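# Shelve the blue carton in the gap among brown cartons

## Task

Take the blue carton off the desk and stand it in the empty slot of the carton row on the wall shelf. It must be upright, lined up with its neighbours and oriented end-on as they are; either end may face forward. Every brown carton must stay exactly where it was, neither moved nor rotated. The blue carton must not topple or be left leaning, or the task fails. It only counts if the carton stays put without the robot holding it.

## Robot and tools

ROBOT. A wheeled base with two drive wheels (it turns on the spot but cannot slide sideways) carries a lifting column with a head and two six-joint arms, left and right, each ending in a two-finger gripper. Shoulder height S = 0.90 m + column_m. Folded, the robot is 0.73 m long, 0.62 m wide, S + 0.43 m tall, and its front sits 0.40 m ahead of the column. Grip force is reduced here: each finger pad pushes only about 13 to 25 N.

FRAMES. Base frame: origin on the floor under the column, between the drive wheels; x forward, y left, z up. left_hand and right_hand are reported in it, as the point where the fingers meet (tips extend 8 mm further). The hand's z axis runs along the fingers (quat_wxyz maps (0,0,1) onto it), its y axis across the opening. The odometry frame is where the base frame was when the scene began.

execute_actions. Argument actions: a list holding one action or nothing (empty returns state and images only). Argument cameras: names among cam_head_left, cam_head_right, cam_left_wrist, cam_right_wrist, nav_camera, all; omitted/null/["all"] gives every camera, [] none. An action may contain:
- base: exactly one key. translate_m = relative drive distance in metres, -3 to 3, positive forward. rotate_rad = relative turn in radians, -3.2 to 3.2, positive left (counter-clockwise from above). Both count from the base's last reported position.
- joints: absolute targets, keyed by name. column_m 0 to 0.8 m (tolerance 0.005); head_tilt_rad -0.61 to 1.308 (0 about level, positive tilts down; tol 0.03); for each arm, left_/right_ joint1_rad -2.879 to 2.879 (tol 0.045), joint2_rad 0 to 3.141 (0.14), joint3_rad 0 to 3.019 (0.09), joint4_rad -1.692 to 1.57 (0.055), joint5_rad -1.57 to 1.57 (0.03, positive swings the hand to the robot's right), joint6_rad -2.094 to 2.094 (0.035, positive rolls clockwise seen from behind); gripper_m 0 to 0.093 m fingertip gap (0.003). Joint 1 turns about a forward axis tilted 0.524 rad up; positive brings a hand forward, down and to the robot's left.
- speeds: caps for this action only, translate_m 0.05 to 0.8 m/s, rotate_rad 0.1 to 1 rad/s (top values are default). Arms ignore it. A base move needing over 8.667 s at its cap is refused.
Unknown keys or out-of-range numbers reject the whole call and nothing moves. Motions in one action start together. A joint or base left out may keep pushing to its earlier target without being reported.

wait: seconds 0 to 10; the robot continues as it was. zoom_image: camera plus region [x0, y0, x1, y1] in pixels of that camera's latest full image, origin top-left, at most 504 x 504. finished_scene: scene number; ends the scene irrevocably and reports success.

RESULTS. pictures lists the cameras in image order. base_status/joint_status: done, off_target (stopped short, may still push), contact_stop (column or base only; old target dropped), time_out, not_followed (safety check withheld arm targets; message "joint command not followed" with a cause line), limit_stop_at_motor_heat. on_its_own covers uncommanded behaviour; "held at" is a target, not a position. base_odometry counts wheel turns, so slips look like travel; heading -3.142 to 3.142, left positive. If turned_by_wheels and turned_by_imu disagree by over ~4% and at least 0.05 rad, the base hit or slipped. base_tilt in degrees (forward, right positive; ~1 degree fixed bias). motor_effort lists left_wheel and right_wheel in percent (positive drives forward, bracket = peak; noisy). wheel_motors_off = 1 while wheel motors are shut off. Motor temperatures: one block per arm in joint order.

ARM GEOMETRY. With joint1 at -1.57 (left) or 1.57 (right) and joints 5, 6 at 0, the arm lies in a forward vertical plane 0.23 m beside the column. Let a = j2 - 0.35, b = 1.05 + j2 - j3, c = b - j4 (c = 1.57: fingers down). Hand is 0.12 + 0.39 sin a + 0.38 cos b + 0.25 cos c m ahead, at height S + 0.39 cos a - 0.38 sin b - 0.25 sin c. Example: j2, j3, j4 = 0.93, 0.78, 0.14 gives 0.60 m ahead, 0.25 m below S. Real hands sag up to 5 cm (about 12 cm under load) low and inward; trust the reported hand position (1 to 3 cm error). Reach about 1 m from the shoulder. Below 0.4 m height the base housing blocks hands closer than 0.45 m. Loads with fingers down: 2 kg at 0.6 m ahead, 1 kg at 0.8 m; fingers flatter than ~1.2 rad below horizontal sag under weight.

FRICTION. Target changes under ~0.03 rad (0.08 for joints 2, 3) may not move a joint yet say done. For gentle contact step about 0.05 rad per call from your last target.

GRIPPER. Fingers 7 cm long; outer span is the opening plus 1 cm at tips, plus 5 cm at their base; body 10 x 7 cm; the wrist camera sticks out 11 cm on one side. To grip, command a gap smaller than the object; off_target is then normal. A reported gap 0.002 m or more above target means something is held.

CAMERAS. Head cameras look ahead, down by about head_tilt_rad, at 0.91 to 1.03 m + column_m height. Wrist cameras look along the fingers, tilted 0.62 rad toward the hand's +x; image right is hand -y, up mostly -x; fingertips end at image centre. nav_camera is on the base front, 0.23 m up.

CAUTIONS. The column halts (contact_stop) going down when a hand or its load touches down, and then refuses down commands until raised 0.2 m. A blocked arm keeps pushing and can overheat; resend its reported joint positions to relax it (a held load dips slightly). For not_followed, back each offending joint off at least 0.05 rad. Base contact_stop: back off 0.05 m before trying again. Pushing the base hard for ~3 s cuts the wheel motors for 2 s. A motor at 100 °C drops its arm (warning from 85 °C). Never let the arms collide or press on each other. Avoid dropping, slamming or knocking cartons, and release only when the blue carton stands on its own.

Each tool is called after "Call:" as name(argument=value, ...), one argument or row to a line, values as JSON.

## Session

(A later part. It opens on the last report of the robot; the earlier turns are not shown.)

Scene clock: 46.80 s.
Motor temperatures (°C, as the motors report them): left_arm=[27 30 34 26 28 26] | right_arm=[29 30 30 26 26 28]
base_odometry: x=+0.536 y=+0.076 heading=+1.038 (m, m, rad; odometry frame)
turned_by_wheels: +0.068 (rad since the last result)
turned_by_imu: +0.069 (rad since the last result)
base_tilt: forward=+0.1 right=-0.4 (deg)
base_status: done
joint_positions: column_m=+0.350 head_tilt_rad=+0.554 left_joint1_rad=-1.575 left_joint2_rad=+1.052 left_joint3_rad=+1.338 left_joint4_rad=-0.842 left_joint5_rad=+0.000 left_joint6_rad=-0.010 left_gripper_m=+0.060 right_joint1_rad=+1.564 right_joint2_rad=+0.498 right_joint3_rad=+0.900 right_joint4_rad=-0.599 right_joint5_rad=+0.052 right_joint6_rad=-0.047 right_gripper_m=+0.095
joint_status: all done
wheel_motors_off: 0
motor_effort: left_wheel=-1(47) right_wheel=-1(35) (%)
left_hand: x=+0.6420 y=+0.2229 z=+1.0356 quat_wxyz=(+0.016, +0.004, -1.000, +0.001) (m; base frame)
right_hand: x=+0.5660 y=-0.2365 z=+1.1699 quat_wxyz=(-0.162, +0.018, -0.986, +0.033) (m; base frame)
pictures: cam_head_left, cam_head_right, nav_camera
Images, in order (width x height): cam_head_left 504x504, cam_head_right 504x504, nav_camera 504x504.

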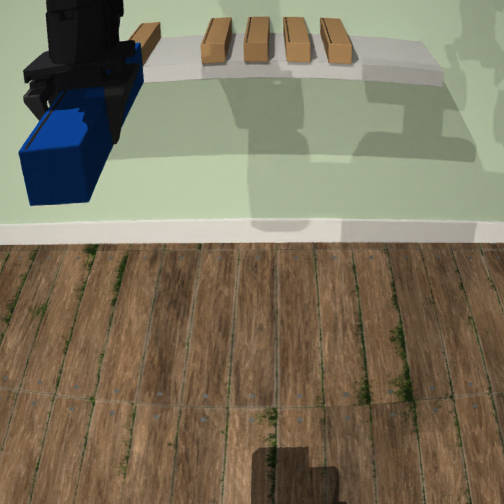

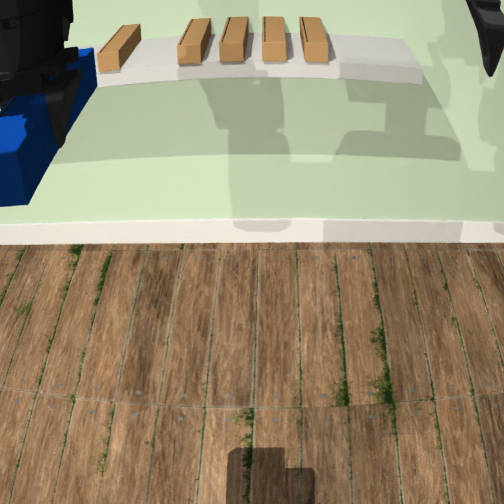

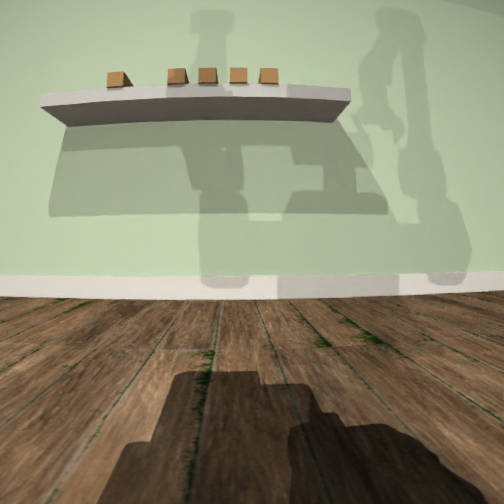

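Call:
execute_actions(
  actions=[
    {"base":{"rotate_rad":0.12}},
  ],
  cameras=[],
)

Call:
execute_actions(
  actions=[
    {"base":{"translate_m":0.45}},
  ],
  cameras=[],
)

Call:
execute_actions(
  actions=[
    {"base":{"rotate_rad":-0.155},"joints":{"head_tilt_rad":0.65}},
  ],
  cameras=["cam_head_left","cam_head_right","nav_camera"],
)

Scene clock: 48.33 s.
Motor temperatures (°C, as the motors report them): left_arm=[27 30 34 26 28 26] | right_arm=[29 30 30 26 26 28]
base_odometry: x=+0.536 y=+0.077 heading=+1.156 (m, m, rad; odometry frame)
turned_by_wheels: +0.118 (rad since the last result)
turned_by_imu: +0.117 (rad since the last result)
base_tilt: forward=+0.3 right=-0.3 (deg)
base_status: done
joint_positions: column_m=+0.350 head_tilt_rad=+0.554 left_joint1_rad=-1.575 left_joint2_rad=+1.052 left_joint3_rad=+1.338 left_joint4_rad=-0.842 left_joint5_rad=+0.000 left_joint6_rad=-0.010 left_gripper_m=+0.060 right_joint1_rad=+1.564 right_joint2_rad=+0.498 right_joint3_rad=+0.900 right_joint4_rad=-0.599 right_joint5_rad=+0.052 right_joint6_rad=-0.047 right_gripper_m=+0.095
joint_status: not commanded
wheel_motors_off: 0
motor_effort: left_wheel=-1(59) right_wheel=+1(38) (%)
left_hand: x=+0.6420 y=+0.2229 z=+1.0356 quat_wxyz=(+0.016, +0.004, -1.000, +0.001) (m; base frame)
right_hand: x=+0.5660 y=-0.2365 z=+1.1699 quat_wxyz=(-0.162, +0.018, -0.986, +0.033) (m; base frame)
pictures: none
No camera images: the call's "cameras" was empty. Leave "cameras" out to get every camera's image.

Scene clock: 50.90 s.
Motor temperatures (°C, as the motors report them): left_arm=[27 30 34 26 28 26] | right_arm=[29 30 30 26 26 28]
base_odometry: x=+0.717 y=+0.489 heading=+1.157 (m, m, rad; odometry frame)
turned_by_wheels: +0.001 (rad since the last result)
turned_by_imu: +0.003 (rad since the last result)
base_tilt: forward=+0.0 right=-0.4 (deg)
base_status: done
joint_positions: column_m=+0.350 head_tilt_rad=+0.554 left_joint1_rad=-1.575 left_joint2_rad=+1.052 left_joint3_rad=+1.338 left_joint4_rad=-0.841 left_joint5_rad=+0.000 left_joint6_rad=-0.010 left_gripper_m=+0.060 right_joint1_rad=+1.564 right_joint2_rad=+0.499 right_joint3_rad=+0.900 right_joint4_rad=-0.599 right_joint5_rad=+0.052 right_joint6_rad=-0.047 right_gripper_m=+0.095
joint_status: not commanded
wheel_motors_off: 0
motor_effort: left_wheel=+1(52) right_wheel=-2(44) (%)
left_hand: x=+0.6421 y=+0.2229 z=+1.0356 quat_wxyz=(+0.016, +0.004, -1.000, +0.001) (m; base frame)
right_hand: x=+0.5660 y=-0.2365 z=+1.1697 quat_wxyz=(-0.161, +0.018, -0.986, +0.033) (m; base frame)
pictures: none
No camera images: the call's "cameras" was empty. Leave "cameras" out to get every camera's image.

Scene clock: 52.10 s.
Motor temperatures (°C, as the motors report them): left_arm=[27 30 34 26 28 26] | right_arm=[29 30 30 26 26 28]
base_odometry: x=+0.717 y=+0.489 heading=+1.004 (m, m, rad; odometry frame)
turned_by_wheels: -0.153 (rad since the last result)
turned_by_imu: -0.152 (rad since the last result)
base_tilt: forward=+0.2 right=-0.3 (deg)
base_status: done
joint_positions: column_m=+0.350 head_tilt_rad=+0.653 left_joint1_rad=-1.575 left_joint2_rad=+1.052 left_joint3_rad=+1.338 left_joint4_rad=-0.841 left_joint5_rad=+0.000 left_joint6_rad=-0.010 left_gripper_m=+0.060 right_joint1_rad=+1.564 right_joint2_rad=+0.499 right_joint3_rad=+0.900 right_joint4_rad=-0.599 right_joint5_rad=+0.052 right_joint6_rad=-0.047 right_gripper_m=+0.095
joint_status: all done
wheel_motors_off: 0
motor_effort: left_wheel=+0(38) right_wheel=+0(50) (%)
left_hand: x=+0.6421 y=+0.2229 z=+1.0356 quat_wxyz=(+0.016, +0.004, -1.000, +0.001) (m; base frame)
right_hand: x=+0.5660 y=-0.2365 z=+1.1697 quat_wxyz=(-0.161, +0.018, -0.986, +0.033) (m; base frame)
pictures: cam_head_left, cam_head_right, nav_camera
Images, in order (width x height): cam_head_left 504x504, cam_head_right 504x504, nav_camera 504x504.

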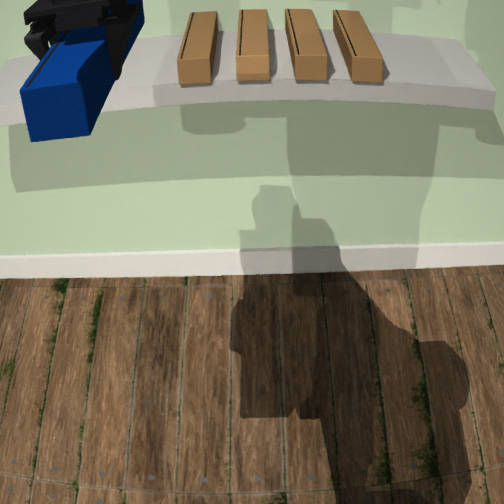

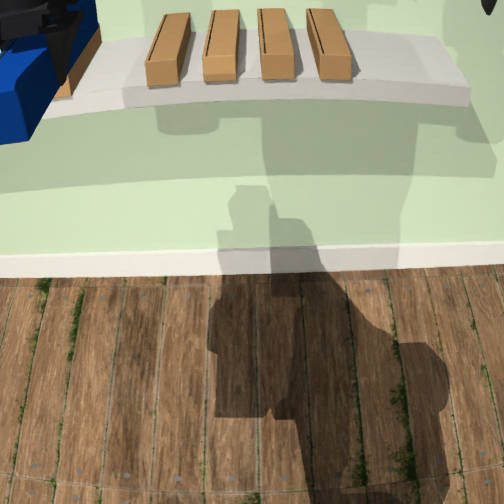

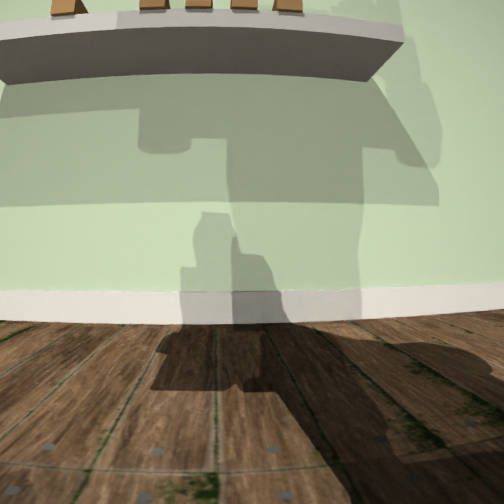

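Call:
execute_actions(
  actions=[
    {"base":{"translate_m":0.28},"joints":{"head_tilt_rad":0.75,"column_m":0.25}},
  ],
  cameras=["cam_head_left","cam_head_right","cam_left_wrist"],
)

Scene clock: 54.33 s.
Motor temperatures (°C, as the motors report them): left_arm=[27 30 34 26 28 26] | right_arm=[29 30 30 26 26 28]
base_odometry: x=+0.868 y=+0.725 heading=+1.002 (m, m, rad; odometry frame)
turned_by_wheels: -0.001 (rad since the last result)
turned_by_imu: +0.000 (rad since the last result)
base_tilt: forward=+0.1 right=-0.4 (deg)
base_status: done
joint_positions: column_m=+0.250 head_tilt_rad=+0.753 left_joint1_rad=-1.575 left_joint2_rad=+1.052 left_joint3_rad=+1.338 left_joint4_rad=-0.841 left_joint5_rad=+0.000 left_joint6_rad=-0.010 left_gripper_m=+0.060 right_joint1_rad=+1.564 right_joint2_rad=+0.498 right_joint3_rad=+0.900 right_joint4_rad=-0.599 right_joint5_rad=+0.052 right_joint6_rad=-0.047 right_gripper_m=+0.095
joint_status: all done
wheel_motors_off: 0
motor_effort: left_wheel=-1(41) right_wheel=+2(50) (%)
left_hand: x=+0.6421 y=+0.2229 z=+0.9357 quat_wxyz=(+0.016, +0.004, -1.000, +0.001) (m; base frame)
right_hand: x=+0.5660 y=-0.2365 z=+1.0702 quat_wxyz=(-0.162, +0.018, -0.986, +0.033) (m; base frame)
pictures: cam_head_left, cam_head_right, cam_left_wrist
Images, in order (width x height): cam_head_left 504x504, cam_head_right 504x504, cam_left_wrist 504x504.

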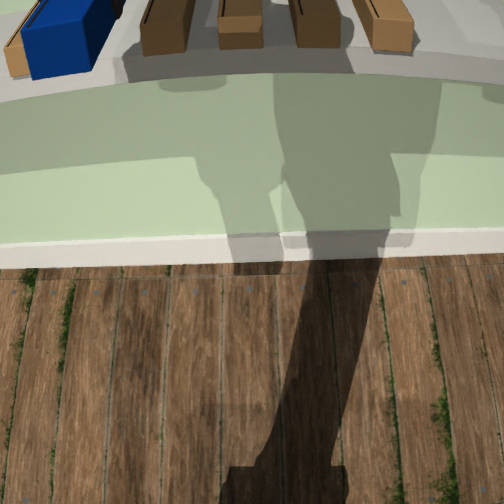

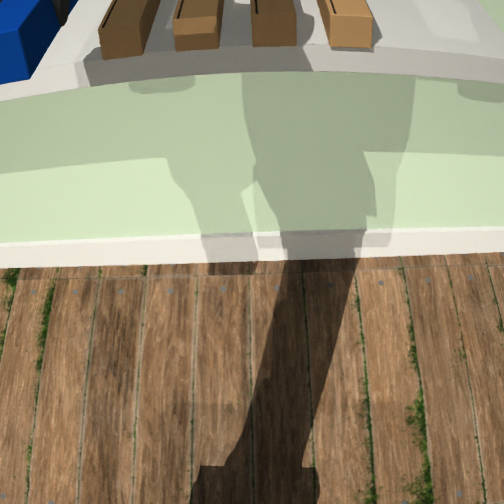

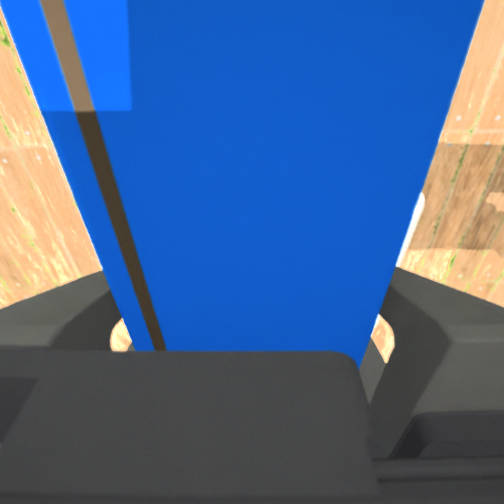

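Call:
execute_actions(
  actions=[
    {"base":{"rotate_rad":0.05},"joints":{"column_m":0.28,"left_joint6_rad":0.05,"head_tilt_rad":0.6}},
  ],
  cameras=[],
)

Call:
execute_actions(
  actions=[
    {"base":{"translate_m":0.19},"speeds":{"translate_m":0.2}},
  ],
  cameras=["cam_head_left","cam_head_right","cam_left_wrist"],
)

Scene clock: 55.47 s.
Motor temperatures (°C, as the motors report them): left_arm=[27 30 34 26 28 26] | right_arm=[29 30 30 26 26 28]
base_odometry: x=+0.868 y=+0.725 heading=+1.050 (m, m, rad; odometry frame)
turned_by_wheels: +0.048 (rad since the last result)
turned_by_imu: +0.049 (rad since the last result)
base_tilt: forward=+0.1 right=-0.3 (deg)
base_status: done
joint_positions: column_m=+0.280 head_tilt_rad=+0.617 left_joint1_rad=-1.574 left_joint2_rad=+1.052 left_joint3_rad=+1.338 left_joint4_rad=-0.841 left_joint5_rad=+0.000 left_joint6_rad=+0.040 left_gripper_m=+0.060 right_joint1_rad=+1.564 right_joint2_rad=+0.498 right_joint3_rad=+0.900 right_joint4_rad=-0.599 right_joint5_rad=+0.052 right_joint6_rad=-0.047 right_gripper_m=+0.095
joint_status: all done
wheel_motors_off: 0
motor_effort: left_wheel=+0(40) right_wheel=+0(37) (%)
left_hand: x=+0.6421 y=+0.2230 z=+0.9656 quat_wxyz=(+0.016, -0.021, -1.000, +0.002) (m; base frame)
right_hand: x=+0.5660 y=-0.2365 z=+1.1001 quat_wxyz=(-0.162, +0.018, -0.986, +0.033) (m; base frame)
pictures: none
No camera images: the call's "cameras" was empty. Leave "cameras" out to get every camera's image.

Scene clock: 57.20 s.
Motor temperatures (°C, as the motors report them): left_arm=[27 30 34 26 28 26] | right_arm=[29 30 30 26 26 28]
base_odometry: x=+0.962 y=+0.890 heading=+1.051 (m, m, rad; odometry frame)
turned_by_wheels: +0.001 (rad since the last result)
turned_by_imu: +0.002 (rad since the last result)
base_tilt: forward=+0.1 right=-0.4 (deg)
base_status: done
joint_positions: column_m=+0.280 head_tilt_rad=+0.617 left_joint1_rad=-1.574 left_joint2_rad=+1.052 left_joint3_rad=+1.338 left_joint4_rad=-0.841 left_joint5_rad=+0.000 left_joint6_rad=+0.040 left_gripper_m=+0.060 right_joint1_rad=+1.564 right_joint2_rad=+0.498 right_joint3_rad=+0.900 right_joint4_rad=-0.599 right_joint5_rad=+0.052 right_joint6_rad=-0.047 right_gripper_m=+0.095
joint_status: not commanded
wheel_motors_off: 0
motor_effort: left_wheel=+0(52) right_wheel=-1(31) (%)
left_hand: x=+0.6421 y=+0.2230 z=+0.9656 quat_wxyz=(+0.016, -0.021, -1.000, +0.002) (m; base frame)
right_hand: x=+0.5660 y=-0.2365 z=+1.1001 quat_wxyz=(-0.162, +0.018, -0.986, +0.033) (m; base frame)
pictures: cam_head_left, cam_head_right, cam_left_wrist
Images, in order (width x height): cam_head_left 504x504, cam_head_right 504x504, cam_left_wrist 504x504.

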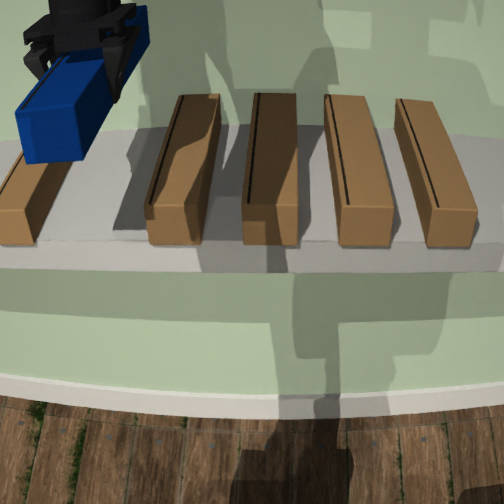

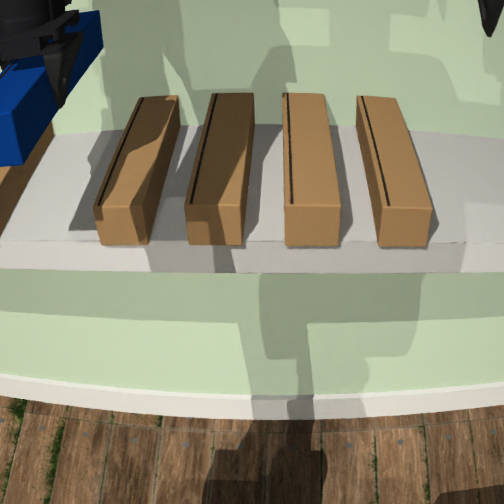

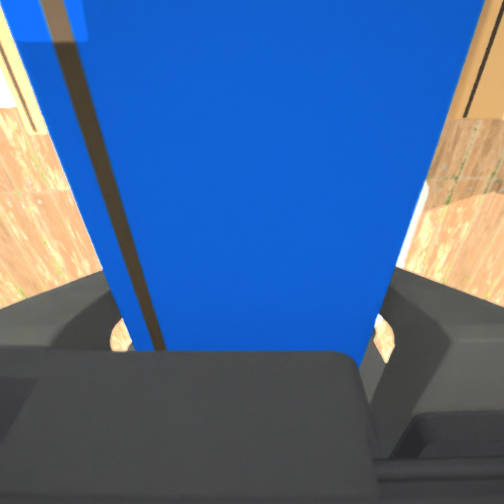

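Call:
execute_actions(
  actions=[
    {"base":{"rotate_rad":-0.037},"joints":{"left_joint6_rad":0.0}},
  ],
  cameras=[],
)

Call:
execute_actions(
  actions=[
    {"base":{"translate_m":0.09},"speeds":{"translate_m":0.15}},
  ],
  cameras=[],
)

Call:
execute_actions(
  actions=[
    {"joints":{"column_m":0.22}},
  ],
  cameras=["cam_head_left","cam_head_right","cam_left_wrist"],
)

Scene clock: 58.47 s.
Motor temperatures (°C, as the motors report them): left_arm=[27 30 34 26 28 26] | right_arm=[29 30 30 26 26 28]
base_odometry: x=+0.962 y=+0.890 heading=+1.017 (m, m, rad; odometry frame)
turned_by_wheels: -0.035 (rad since the last result)
turned_by_imu: -0.035 (rad since the last result)
base_tilt: forward=+0.1 right=-0.4 (deg)
base_status: done
joint_positions: column_m=+0.280 head_tilt_rad=+0.617 left_joint1_rad=-1.574 left_joint2_rad=+1.052 left_joint3_rad=+1.338 left_joint4_rad=-0.841 left_joint5_rad=+0.000 left_joint6_rad=+0.006 left_gripper_m=+0.060 right_joint1_rad=+1.564 right_joint2_rad=+0.498 right_joint3_rad=+0.900 right_joint4_rad=-0.599 right_joint5_rad=+0.052 right_joint6_rad=-0.047 right_gripper_m=+0.095
joint_status: all done
wheel_motors_off: 0
motor_effort: left_wheel=+0(38) right_wheel=+0(35) (%)
left_hand: x=+0.6421 y=+0.2232 z=+0.9656 quat_wxyz=(+0.016, -0.004, -1.000, +0.001) (m; base frame)
right_hand: x=+0.5660 y=-0.2365 z=+1.1001 quat_wxyz=(-0.162, +0.018, -0.986, +0.033) (m; base frame)
pictures: none
No camera images: the call's "cameras" was empty. Leave "cameras" out to get every camera's image.

Scene clock: 60.03 s.
Motor temperatures (°C, as the motors report them): left_arm=[27 30 34 26 28 26] | right_arm=[29 30 30 26 26 28]
base_odometry: x=+1.010 y=+0.967 heading=+1.015 (m, m, rad; odometry frame)
turned_by_wheels: -0.002 (rad since the last result)
turned_by_imu: -0.001 (rad since the last result)
base_tilt: forward=+0.0 right=-0.4 (deg)
base_status: done
joint_positions: column_m=+0.280 head_tilt_rad=+0.617 left_joint1_rad=-1.574 left_joint2_rad=+1.052 left_joint3_rad=+1.338 left_joint4_rad=-0.841 left_joint5_rad=+0.000 left_joint6_rad=+0.006 left_gripper_m=+0.060 right_joint1_rad=+1.564 right_joint2_rad=+0.498 right_joint3_rad=+0.900 right_joint4_rad=-0.599 right_joint5_rad=+0.052 right_joint6_rad=-0.047 right_gripper_m=+0.095
joint_status: not commanded
wheel_motors_off: 0
motor_effort: left_wheel=-1(39) right_wheel=+2(51) (%)
left_hand: x=+0.6422 y=+0.2232 z=+0.9656 quat_wxyz=(+0.016, -0.004, -1.000, +0.001) (m; base frame)
right_hand: x=+0.5660 y=-0.2365 z=+1.0999 quat_wxyz=(-0.162, +0.018, -0.986, +0.033) (m; base frame)
pictures: none
No camera images: the call's "cameras" was empty. Leave "cameras" out to get every camera's image.

Scene clock: 61.40 s.
Motor temperatures (°C, as the motors report them): left_arm=[27 30 34 26 28 26] | right_arm=[29 30 30 26 26 28]
base_odometry: x=+1.010 y=+0.967 heading=+1.015 (m, m, rad; odometry frame)
turned_by_wheels: +0.000 (rad since the last result)
turned_by_imu: +0.001 (rad since the last result)
base_tilt: forward=+0.2 right=-0.3 (deg)
base_status: not commanded
joint_positions: column_m=+0.220 head_tilt_rad=+0.617 left_joint1_rad=-1.574 left_joint2_rad=+1.052 left_joint3_rad=+1.338 left_joint4_rad=-0.841 left_joint5_rad=+0.000 left_joint6_rad=+0.006 left_gripper_m=+0.060 right_joint1_rad=+1.564 right_joint2_rad=+0.498 right_joint3_rad=+0.900 right_joint4_rad=-0.599 right_joint5_rad=+0.052 right_joint6_rad=-0.047 right_gripper_m=+0.095
joint_status: all done
wheel_motors_off: 0
motor_effort: left_wheel=-2(2) right_wheel=+3(1) (%)
left_hand: x=+0.6422 y=+0.2232 z=+0.9058 quat_wxyz=(+0.016, -0.004, -1.000, +0.001) (m; base frame)
right_hand: x=+0.5660 y=-0.2365 z=+1.0400 quat_wxyz=(-0.162, +0.018, -0.986, +0.033) (m; base frame)
pictures: cam_head_left, cam_head_right, cam_left_wrist
Images, in order (width x height): cam_head_left 504x504, cam_head_right 504x504, cam_left_wrist 504x504.

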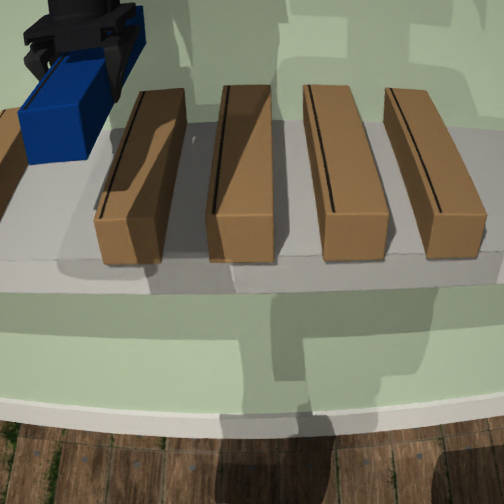

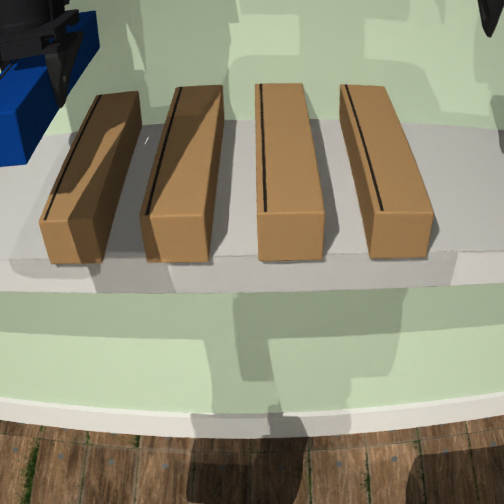

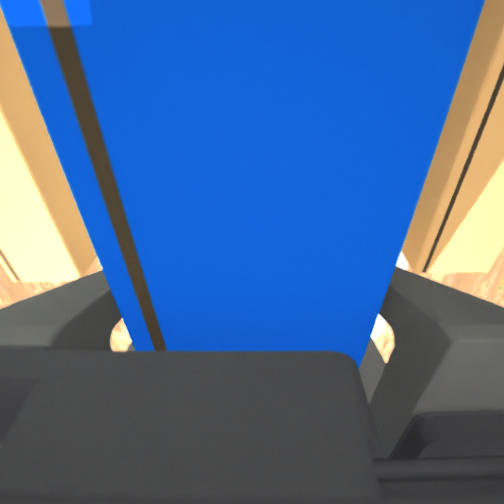

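Call:
execute_actions(
  actions=[
    {"base":{"rotate_rad":-0.014},"joints":{"left_joint6_rad":-0.03}},
  ],
  cameras=[],
)

Call:
execute_actions(
  actions=[
    {"joints":{"column_m":0.17}},
  ],
  cameras=["cam_head_left","cam_head_right","cam_left_wrist"],
)

Scene clock: 62.43 s.
Motor temperatures (°C, as the motors report them): left_arm=[27 30 34 26 28 26] | right_arm=[29 30 30 26 26 28]
base_odometry: x=+1.010 y=+0.967 heading=+1.003 (m, m, rad; odometry frame)
turned_by_wheels: -0.012 (rad since the last result)
turned_by_imu: -0.011 (rad since the last result)
base_tilt: forward=+0.2 right=-0.4 (deg)
base_status: done
joint_positions: column_m=+0.220 head_tilt_rad=+0.617 left_joint1_rad=-1.574 left_joint2_rad=+1.052 left_joint3_rad=+1.338 left_joint4_rad=-0.841 left_joint5_rad=+0.000 left_joint6_rad=-0.020 left_gripper_m=+0.060 right_joint1_rad=+1.564 right_joint2_rad=+0.498 right_joint3_rad=+0.900 right_joint4_rad=-0.599 right_joint5_rad=+0.052 right_joint6_rad=-0.047 right_gripper_m=+0.095
joint_status: all done
wheel_motors_off: 0
motor_effort: left_wheel=+0(47) right_wheel=+1(45) (%)
left_hand: x=+0.6422 y=+0.2232 z=+0.9058 quat_wxyz=(+0.016, +0.009, -1.000, +0.001) (m; base frame)
right_hand: x=+0.5660 y=-0.2365 z=+1.0400 quat_wxyz=(-0.162, +0.018, -0.986, +0.033) (m; base frame)
pictures: none
No camera images: the call's "cameras" was empty. Leave "cameras" out to get every camera's image.

Scene clock: 63.67 s.
Motor temperatures (°C, as the motors report them): left_arm=[27 30 34 26 28 26] | right_arm=[29 30 30 26 26 28]
base_odometry: x=+1.010 y=+0.967 heading=+1.003 (m, m, rad; odometry frame)
turned_by_wheels: +0.000 (rad since the last result)
turned_by_imu: +0.001 (rad since the last result)
base_tilt: forward=+0.1 right=-0.4 (deg)
base_status: not commanded
joint_positions: column_m=+0.170 head_tilt_rad=+0.617 left_joint1_rad=-1.574 left_joint2_rad=+1.052 left_joint3_rad=+1.338 left_joint4_rad=-0.841 left_joint5_rad=+0.000 left_joint6_rad=-0.020 left_gripper_m=+0.060 right_joint1_rad=+1.564 right_joint2_rad=+0.498 right_joint3_rad=+0.900 right_joint4_rad=-0.599 right_joint5_rad=+0.052 right_joint6_rad=-0.047 right_gripper_m=+0.095
joint_status: all done
wheel_motors_off: 0
motor_effort: left_wheel=+2(2) right_wheel=+0(3) (%)
left_hand: x=+0.6422 y=+0.2232 z=+0.8558 quat_wxyz=(+0.016, +0.009, -1.000, +0.001) (m; base frame)
right_hand: x=+0.5660 y=-0.2365 z=+0.9900 quat_wxyz=(-0.162, +0.018, -0.986, +0.033) (m; base frame)
pictures: cam_head_left, cam_head_right, cam_left_wrist
Images, in order (width x height): cam_head_left 504x504, cam_head_right 504x504, cam_left_wrist 504x504.

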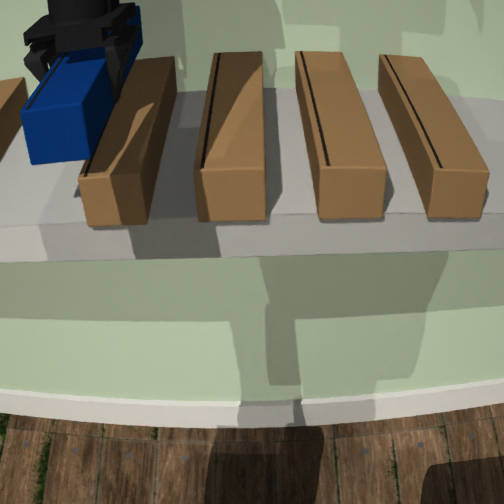

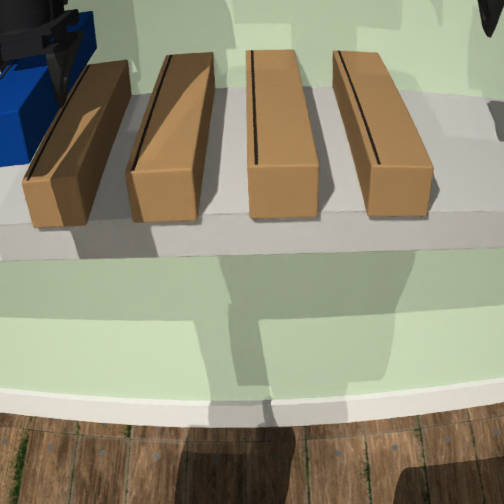

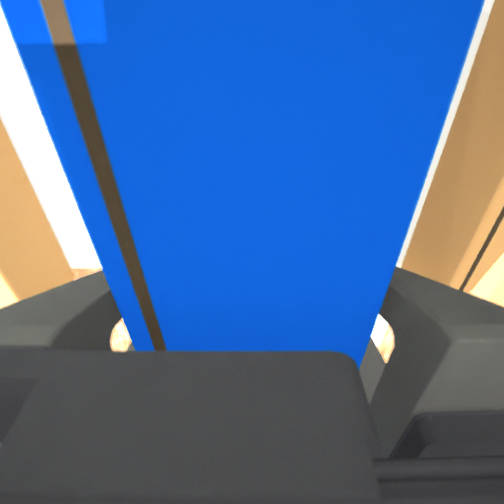

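Call:
execute_actions(
  actions=[
    {"joints":{"column_m":0.13}},
  ],
  cameras=["cam_head_left","cam_head_right","cam_left_wrist"],
)

Scene clock: 65.13 s.
Motor temperatures (°C, as the motors report them): left_arm=[27 30 34 26 28 26] | right_arm=[29 30 30 26 26 28]
base_odometry: x=+1.010 y=+0.967 heading=+1.003 (m, m, rad; odometry frame)
turned_by_wheels: +0.000 (rad since the last result)
turned_by_imu: +0.001 (rad since the last result)
base_tilt: forward=+0.2 right=-0.4 (deg)
base_status: not commanded
joint_positions: column_m=+0.130 head_tilt_rad=+0.617 left_joint1_rad=-1.574 left_joint2_rad=+1.032 left_joint3_rad=+1.338 left_joint4_rad=-0.848 left_joint5_rad=+0.000 left_joint6_rad=-0.021 left_gripper_m=+0.060 right_joint1_rad=+1.564 right_joint2_rad=+0.498 right_joint3_rad=+0.900 right_joint4_rad=-0.599 right_joint5_rad=+0.052 right_joint6_rad=-0.047 right_gripper_m=+0.095
joint_status: all done
wheel_motors_off: 0
motor_effort: left_wheel=+3(4) right_wheel=-3(1) (%)
left_hand: x=+0.6448 y=+0.2232 z=+0.8263 quat_wxyz=(+0.009, +0.010, -1.000, +0.001) (m; base frame)
right_hand: x=+0.5660 y=-0.2365 z=+0.9500 quat_wxyz=(-0.162, +0.018, -0.986, +0.033) (m; base frame)
pictures: cam_head_left, cam_head_right, cam_left_wrist
Images, in order (width x height): cam_head_left 504x504, cam_head_right 504x504, cam_left_wrist 504x504.

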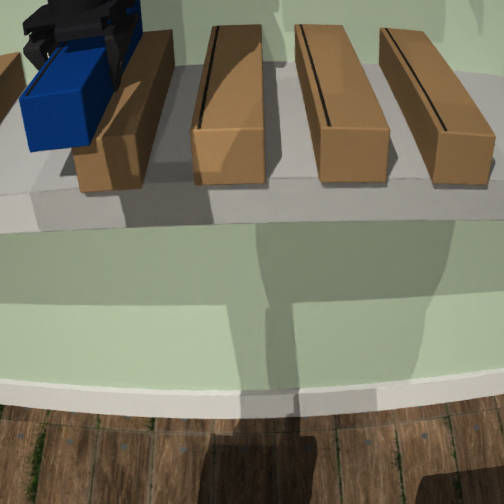

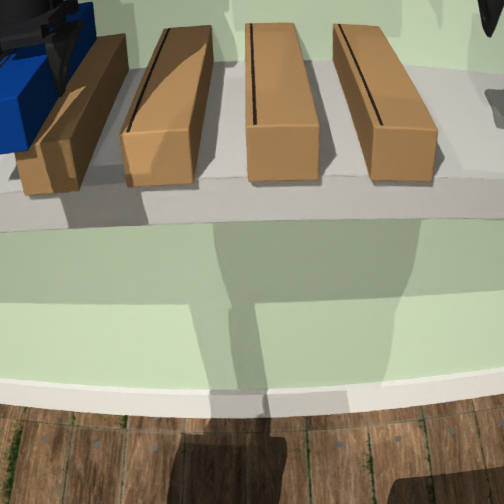

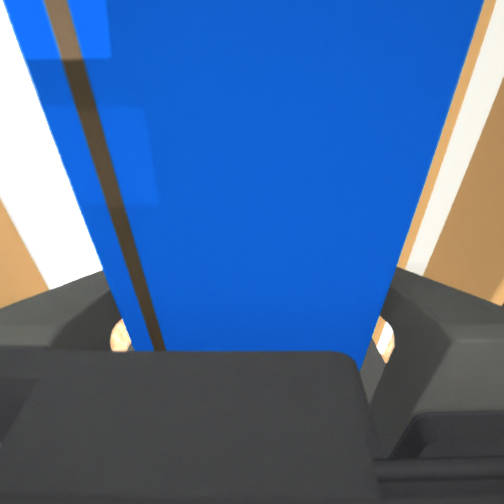

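Call:
execute_actions(
  actions=[
    {"joints":{"column_m":0.16,"head_tilt_rad":0.45}},
  ],
  cameras=["cam_head_left","cam_head_right","cam_left_wrist","nav_camera"],
)

Scene clock: 66.53 s.
Motor temperatures (°C, as the motors report them): left_arm=[27 30 34 26 28 26] | right_arm=[29 30 30 26 26 28]
base_odometry: x=+1.010 y=+0.967 heading=+1.003 (m, m, rad; odometry frame)
turned_by_wheels: +0.000 (rad since the last result)
turned_by_imu: +0.001 (rad since the last result)
base_tilt: forward=+0.0 right=-0.3 (deg)
base_status: not commanded
joint_positions: column_m=+0.160 head_tilt_rad=+0.468 left_joint1_rad=-1.574 left_joint2_rad=+1.039 left_joint3_rad=+1.338 left_joint4_rad=-0.848 left_joint5_rad=+0.000 left_joint6_rad=-0.021 left_gripper_m=+0.060 right_joint1_rad=+1.564 right_joint2_rad=+0.498 right_joint3_rad=+0.900 right_joint4_rad=-0.599 right_joint5_rad=+0.052 right_joint6_rad=-0.047 right_gripper_m=+0.095
joint_status: all done
wheel_motors_off: 0
motor_effort: left_wheel=+4(4) right_wheel=-4(1) (%)
left_hand: x=+0.6433 y=+0.2232 z=+0.8524 quat_wxyz=(+0.013, +0.010, -1.000, +0.001) (m; base frame)
right_hand: x=+0.5660 y=-0.2365 z=+0.9799 quat_wxyz=(-0.162, +0.018, -0.986, +0.033) (m; base frame)
pictures: cam_head_left, cam_head_right, cam_left_wrist, nav_camera
Images, in order (width x height): cam_head_left 504x504, cam_head_right 504x504, cam_left_wrist 504x504, nav_camera 504x504.

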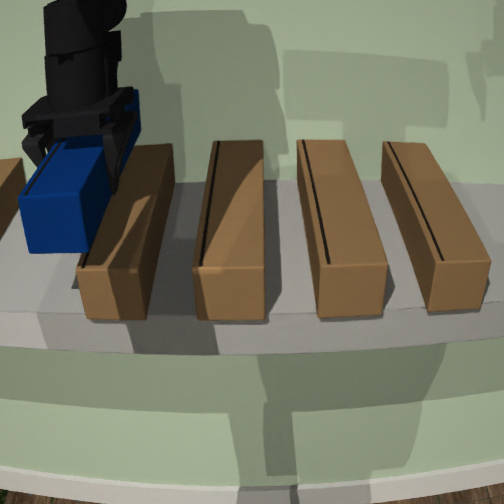

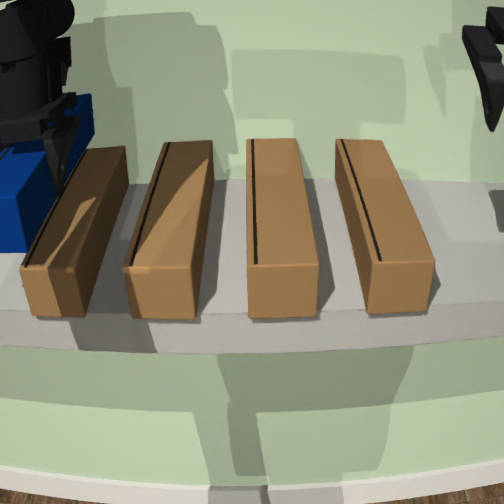

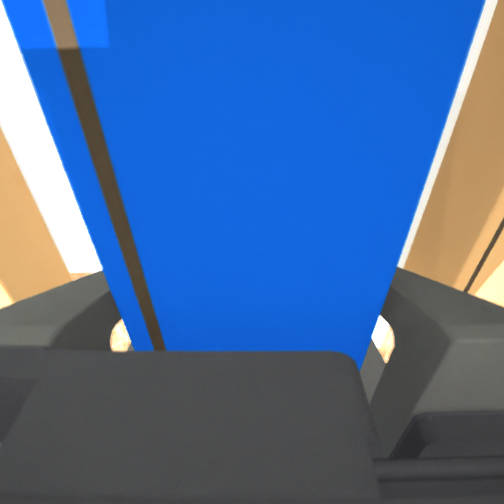

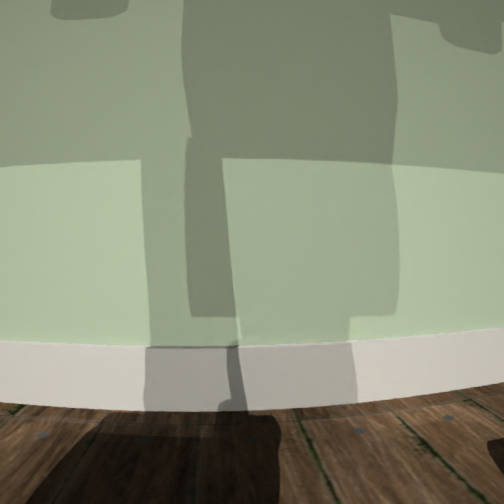

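Call:
execute_actions(
  actions=[
    {"base":{"rotate_rad":0.02},"joints":{"column_m":0.18,"left_joint6_rad":-0.01}},
  ],
  cameras=["cam_left_wrist"],
)

Call:
execute_actions(
  actions=[
    {"joints":{"column_m":0.145}},
  ],
  cameras=["cam_head_left","cam_left_wrist"],
)

Scene clock: 67.57 s.
Motor temperatures (°C, as the motors report them): left_arm=[27 30 34 26 28 26] | right_arm=[29 30 30 26 26 28]
base_odometry: x=+1.010 y=+0.967 heading=+1.022 (m, m, rad; odometry frame)
turned_by_wheels: +0.018 (rad since the last result)
turned_by_imu: +0.019 (rad since the last result)
base_tilt: forward=+0.2 right=-0.3 (deg)
base_status: done
joint_positions: column_m=+0.180 head_tilt_rad=+0.468 left_joint1_rad=-1.573 left_joint2_rad=+1.040 left_joint3_rad=+1.338 left_joint4_rad=-0.848 left_joint5_rad=+0.000 left_joint6_rad=-0.012 left_gripper_m=+0.060 right_joint1_rad=+1.564 right_joint2_rad=+0.498 right_joint3_rad=+0.900 right_joint4_rad=-0.599 right_joint5_rad=+0.052 right_joint6_rad=-0.047 right_gripper_m=+0.095
joint_status: all done
wheel_motors_off: 0
motor_effort: left_wheel=-1(36) right_wheel=-1(38) (%)
left_hand: x=+0.6431 y=+0.2234 z=+0.8720 quat_wxyz=(+0.013, +0.005, -1.000, +0.001) (m; base frame)
right_hand: x=+0.5660 y=-0.2365 z=+0.9999 quat_wxyz=(-0.162, +0.018, -0.986, +0.033) (m; base frame)
pictures: cam_left_wrist
Images, in order (width x height): cam_left_wrist 504x504.

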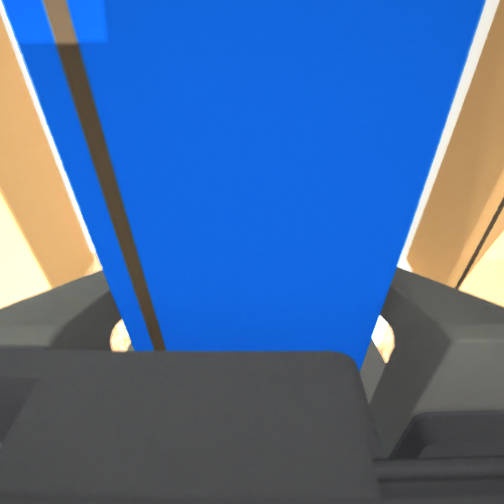

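Scene clock: 68.60 s.
Motor temperatures (°C, as the motors report them): left_arm=[27 30 34 26 28 26] | right_arm=[29 30 30 26 26 28]
base_odometry: x=+1.010 y=+0.967 heading=+1.022 (m, m, rad; odometry frame)
turned_by_wheels: +0.000 (rad since the last result)
turned_by_imu: +0.000 (rad since the last result)
base_tilt: forward=+0.3 right=-0.3 (deg)
base_status: not commanded
joint_positions: column_m=+0.145 head_tilt_rad=+0.468 left_joint1_rad=-1.573 left_joint2_rad=+1.040 left_joint3_rad=+1.338 left_joint4_rad=-0.848 left_joint5_rad=+0.000 left_joint6_rad=-0.012 left_gripper_m=+0.060 right_joint1_rad=+1.564 right_joint2_rad=+0.498 right_joint3_rad=+0.900 right_joint4_rad=-0.599 right_joint5_rad=+0.052 right_joint6_rad=-0.047 right_gripper_m=+0.095
joint_status: all done
wheel_motors_off: 0
motor_effort: left_wheel=-3(3) right_wheel=-1(3) (%)
left_hand: x=+0.6430 y=+0.2234 z=+0.8369 quat_wxyz=(+0.013, +0.005, -1.000, +0.001) (m; base frame)
right_hand: x=+0.5660 y=-0.2365 z=+0.9650 quat_wxyz=(-0.162, +0.018, -0.986, +0.033) (m; base frame)
pictures: cam_head_left, cam_left_wrist
Images, in order (width x height): cam_head_left 504x504, cam_left_wrist 504x504.

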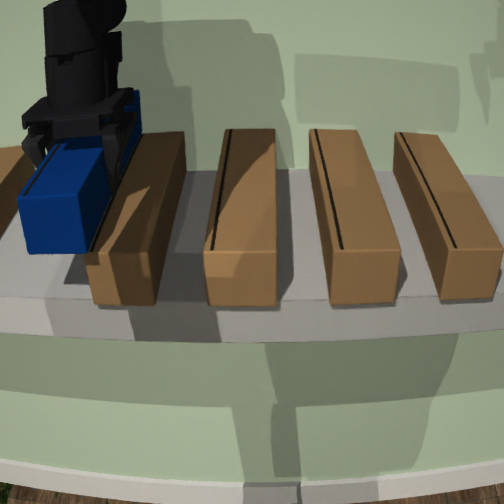

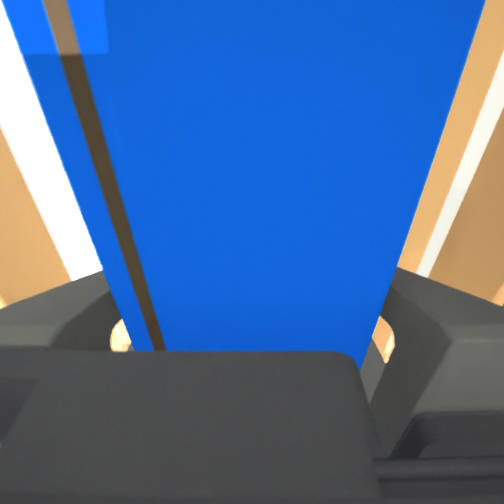

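Call:
execute_actions(
  actions=[
    {"joints":{"column_m":0.115}},
  ],
  cameras=["cam_head_left","cam_left_wrist"],
)

Scene clock: 69.67 s.
Motor temperatures (°C, as the motors report them): left_arm=[27 30 34 26 28 26] | right_arm=[29 30 30 26 26 28]
base_odometry: x=+1.010 y=+0.967 heading=+1.022 (m, m, rad; odometry frame)
turned_by_wheels: +0.000 (rad since the last result)
turned_by_imu: +0.000 (rad since the last result)
base_tilt: forward=+0.1 right=-0.3 (deg)
base_status: not commanded
joint_positions: column_m=+0.115 head_tilt_rad=+0.468 left_joint1_rad=-1.573 left_joint2_rad=+1.006 left_joint3_rad=+1.338 left_joint4_rad=-0.855 left_joint5_rad=+0.001 left_joint6_rad=-0.012 left_gripper_m=+0.060 right_joint1_rad=+1.564 right_joint2_rad=+0.498 right_joint3_rad=+0.900 right_joint4_rad=-0.599 right_joint5_rad=+0.052 right_joint6_rad=-0.047 right_gripper_m=+0.095
joint_status: all done
wheel_motors_off: 0
motor_effort: left_wheel=-2(2) right_wheel=+2(3) (%)
left_hand: x=+0.6482 y=+0.2233 z=+0.8251 quat_wxyz=(+0.000, +0.005, -1.000, +0.002) (m; base frame)
right_hand: x=+0.5660 y=-0.2365 z=+0.9350 quat_wxyz=(-0.162, +0.018, -0.986, +0.033) (m; base frame)
pictures: cam_head_left, cam_left_wrist
Images, in order (width x height): cam_head_left 504x504, cam_left_wrist 504x504.

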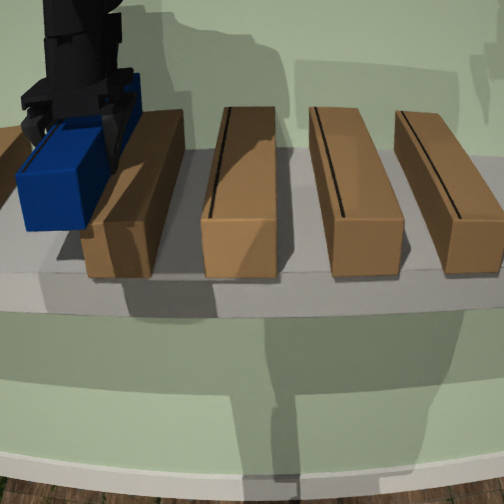

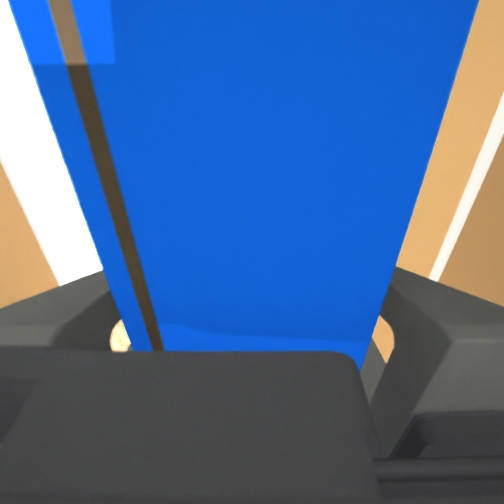

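Call:
execute_actions(
  actions=[
    {"joints":{"column_m":0.23,"left_joint2_rad":1.05,"head_tilt_rad":0.55}},
  ],
  cameras=["cam_head_left","cam_left_wrist"],
)

Call:
execute_actions(
  actions=[
    {"base":{"translate_m":-0.12}},
  ],
  cameras=["cam_head_left","cam_left_wrist"],
)

Scene clock: 72.87 s.
Motor temperatures (°C, as the motors report them): left_arm=[27 30 34 26 28 26] | right_arm=[29 30 30 26 26 28]
base_odometry: x=+1.010 y=+0.967 heading=+1.022 (m, m, rad; odometry frame)
turned_by_wheels: +0.000 (rad since the last result)
turned_by_imu: +0.001 (rad since the last result)
base_tilt: forward=+0.1 right=-0.3 (deg)
base_status: not commanded
joint_positions: column_m=+0.230 head_tilt_rad=+0.554 left_joint1_rad=-1.573 left_joint2_rad=+1.038 left_joint3_rad=+1.338 left_joint4_rad=-0.847 left_joint5_rad=+0.001 left_joint6_rad=-0.012 left_gripper_m=+0.060 right_joint1_rad=+1.564 right_joint2_rad=+0.498 right_joint3_rad=+0.900 right_joint4_rad=-0.599 right_joint5_rad=+0.052 right_joint6_rad=-0.047 right_gripper_m=+0.095
joint_status: all done
wheel_motors_off: 0
motor_effort: left_wheel=-3(3) right_wheel=+3(3) (%)
left_hand: x=+0.6439 y=+0.2232 z=+0.9232 quat_wxyz=(+0.011, +0.005, -1.000, +0.001) (m; base frame)
right_hand: x=+0.5660 y=-0.2365 z=+1.0499 quat_wxyz=(-0.162, +0.018, -0.986, +0.033) (m; base frame)
pictures: cam_head_left, cam_left_wrist
Images, in order (width x height): cam_head_left 504x504, cam_left_wrist 504x504.

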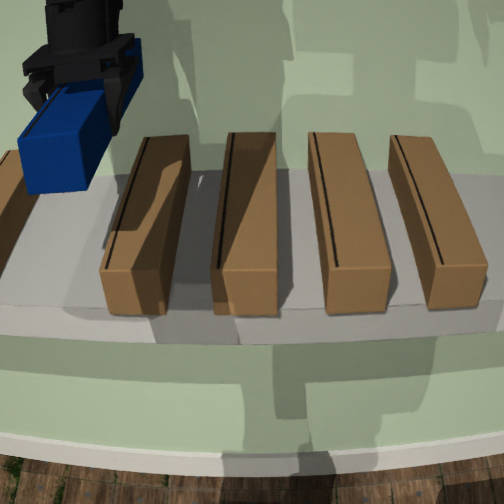

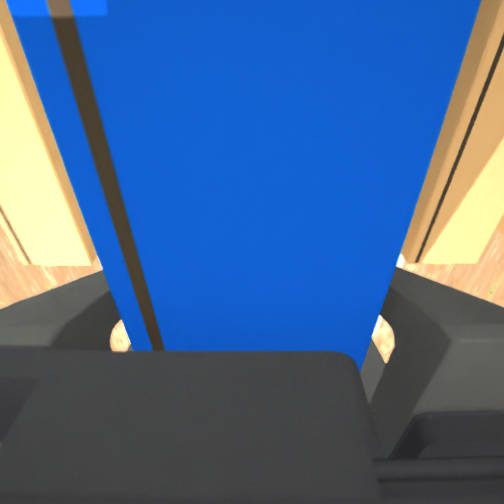

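Scene clock: 74.33 s.
Motor temperatures (°C, as the motors report them): left_arm=[27 30 34 26 28 26] | right_arm=[29 30 30 26 26 28]
base_odometry: x=+0.947 y=+0.864 heading=+1.020 (m, m, rad; odometry frame)
turned_by_wheels: -0.001 (rad since the last result)
turned_by_imu: -0.001 (rad since the last result)
base_tilt: forward=+0.2 right=-0.3 (deg)
base_status: done
joint_positions: column_m=+0.230 head_tilt_rad=+0.554 left_joint1_rad=-1.573 left_joint2_rad=+1.038 left_joint3_rad=+1.338 left_joint4_rad=-0.845 left_joint5_rad=+0.001 left_joint6_rad=-0.012 left_gripper_m=+0.060 right_joint1_rad=+1.564 right_joint2_rad=+0.498 right_joint3_rad=+0.900 right_joint4_rad=-0.599 right_joint5_rad=+0.052 right_joint6_rad=-0.047 right_gripper_m=+0.095
joint_status: not commanded
wheel_motors_off: 0
motor_effort: left_wheel=-2(50) right_wheel=+1(39) (%)
left_hand: x=+0.6442 y=+0.2232 z=+0.9230 quat_wxyz=(+0.011, +0.005, -1.000, +0.001) (m; base frame)
right_hand: x=+0.5661 y=-0.2365 z=+1.0502 quat_wxyz=(-0.162, +0.018, -0.986, +0.033) (m; base frame)
pictures: cam_head_left, cam_left_wrist
Images, in order (width x height): cam_head_left 504x504, cam_left_wrist 504x504.

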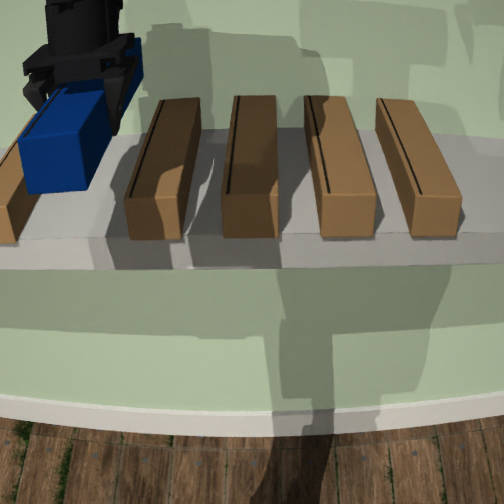

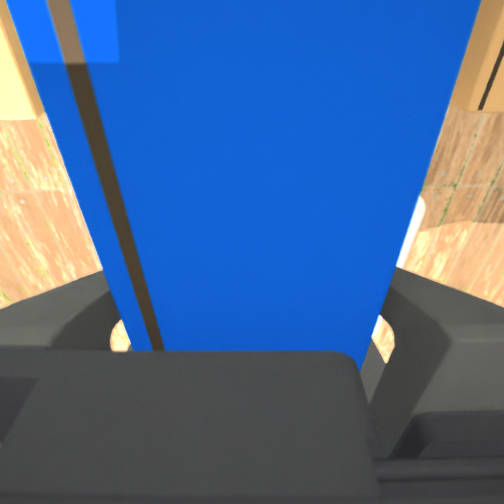

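Call:
execute_actions(
  actions=[
    {"base":{"translate_m":0.045}},
  ],
  cameras=[],
)

Call:
execute_actions(
  actions=[
    {"joints":{"column_m":0.135}},
  ],
  cameras=["cam_head_left","cam_left_wrist"],
)

Scene clock: 76.07 s.
Motor temperatures (°C, as the motors report them): left_arm=[27 30 34 26 28 26] | right_arm=[29 30 30 26 26 28]
base_odometry: x=+0.971 y=+0.903 heading=+1.022 (m, m, rad; odometry frame)
turned_by_wheels: +0.002 (rad since the last result)
turned_by_imu: +0.003 (rad since the last result)
base_tilt: forward=+0.1 right=-0.4 (deg)
base_status: done
joint_positions: column_m=+0.230 head_tilt_rad=+0.554 left_joint1_rad=-1.573 left_joint2_rad=+1.039 left_joint3_rad=+1.338 left_joint4_rad=-0.842 left_joint5_rad=+0.001 left_joint6_rad=-0.012 left_gripper_m=+0.060 right_joint1_rad=+1.564 right_joint2_rad=+0.499 right_joint3_rad=+0.900 right_joint4_rad=-0.599 right_joint5_rad=+0.052 right_joint6_rad=-0.047 right_gripper_m=+0.095
joint_status: not commanded
wheel_motors_off: 0
motor_effort: left_wheel=+1(65) right_wheel=-1(40) (%)
left_hand: x=+0.6448 y=+0.2232 z=+0.9226 quat_wxyz=(+0.010, +0.005, -1.000, +0.001) (m; base frame)
right_hand: x=+0.5660 y=-0.2365 z=+1.0497 quat_wxyz=(-0.161, +0.018, -0.986, +0.033) (m; base frame)
pictures: none
No camera images: the call's "cameras" was empty. Leave "cameras" out to get every camera's image.

Scene clock: 77.87 s.
Motor temperatures (°C, as the motors report them): left_arm=[27 30 34 26 28 26] | right_arm=[29 30 30 26 26 28]
base_odometry: x=+0.971 y=+0.903 heading=+1.022 (m, m, rad; odometry frame)
turned_by_wheels: +0.000 (rad since the last result)
turned_by_imu: +0.001 (rad since the last result)
base_tilt: forward=+0.3 right=-0.4 (deg)
base_status: not commanded
joint_positions: column_m=+0.135 head_tilt_rad=+0.554 left_joint1_rad=-1.573 left_joint2_rad=+1.039 left_joint3_rad=+1.338 left_joint4_rad=-0.842 left_joint5_rad=+0.001 left_joint6_rad=-0.012 left_gripper_m=+0.060 right_joint1_rad=+1.564 right_joint2_rad=+0.499 right_joint3_rad=+0.900 right_joint4_rad=-0.599 right_joint5_rad=+0.052 right_joint6_rad=-0.047 right_gripper_m=+0.095
joint_status: all done
wheel_motors_off: 0
motor_effort: left_wheel=+1(2) right_wheel=-4(2) (%)
left_hand: x=+0.6448 y=+0.2232 z=+0.8275 quat_wxyz=(+0.010, +0.005, -1.000, +0.001) (m; base frame)
right_hand: x=+0.5660 y=-0.2365 z=+0.9548 quat_wxyz=(-0.161, +0.018, -0.986, +0.033) (m; base frame)
pictures: cam_head_left, cam_left_wrist
Images, in order (width x height): cam_head_left 504x504, cam_left_wrist 504x504.

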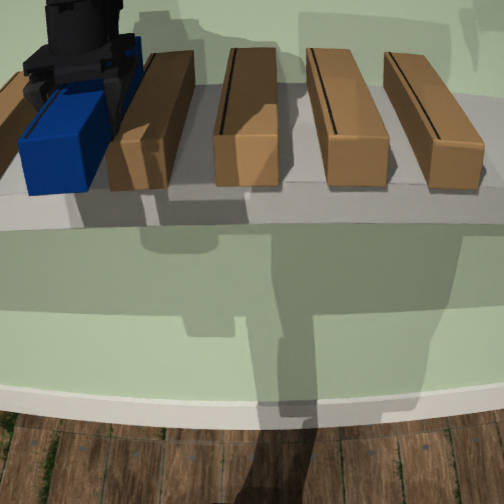

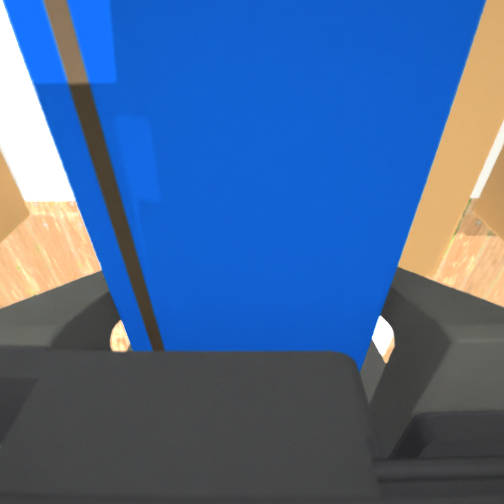

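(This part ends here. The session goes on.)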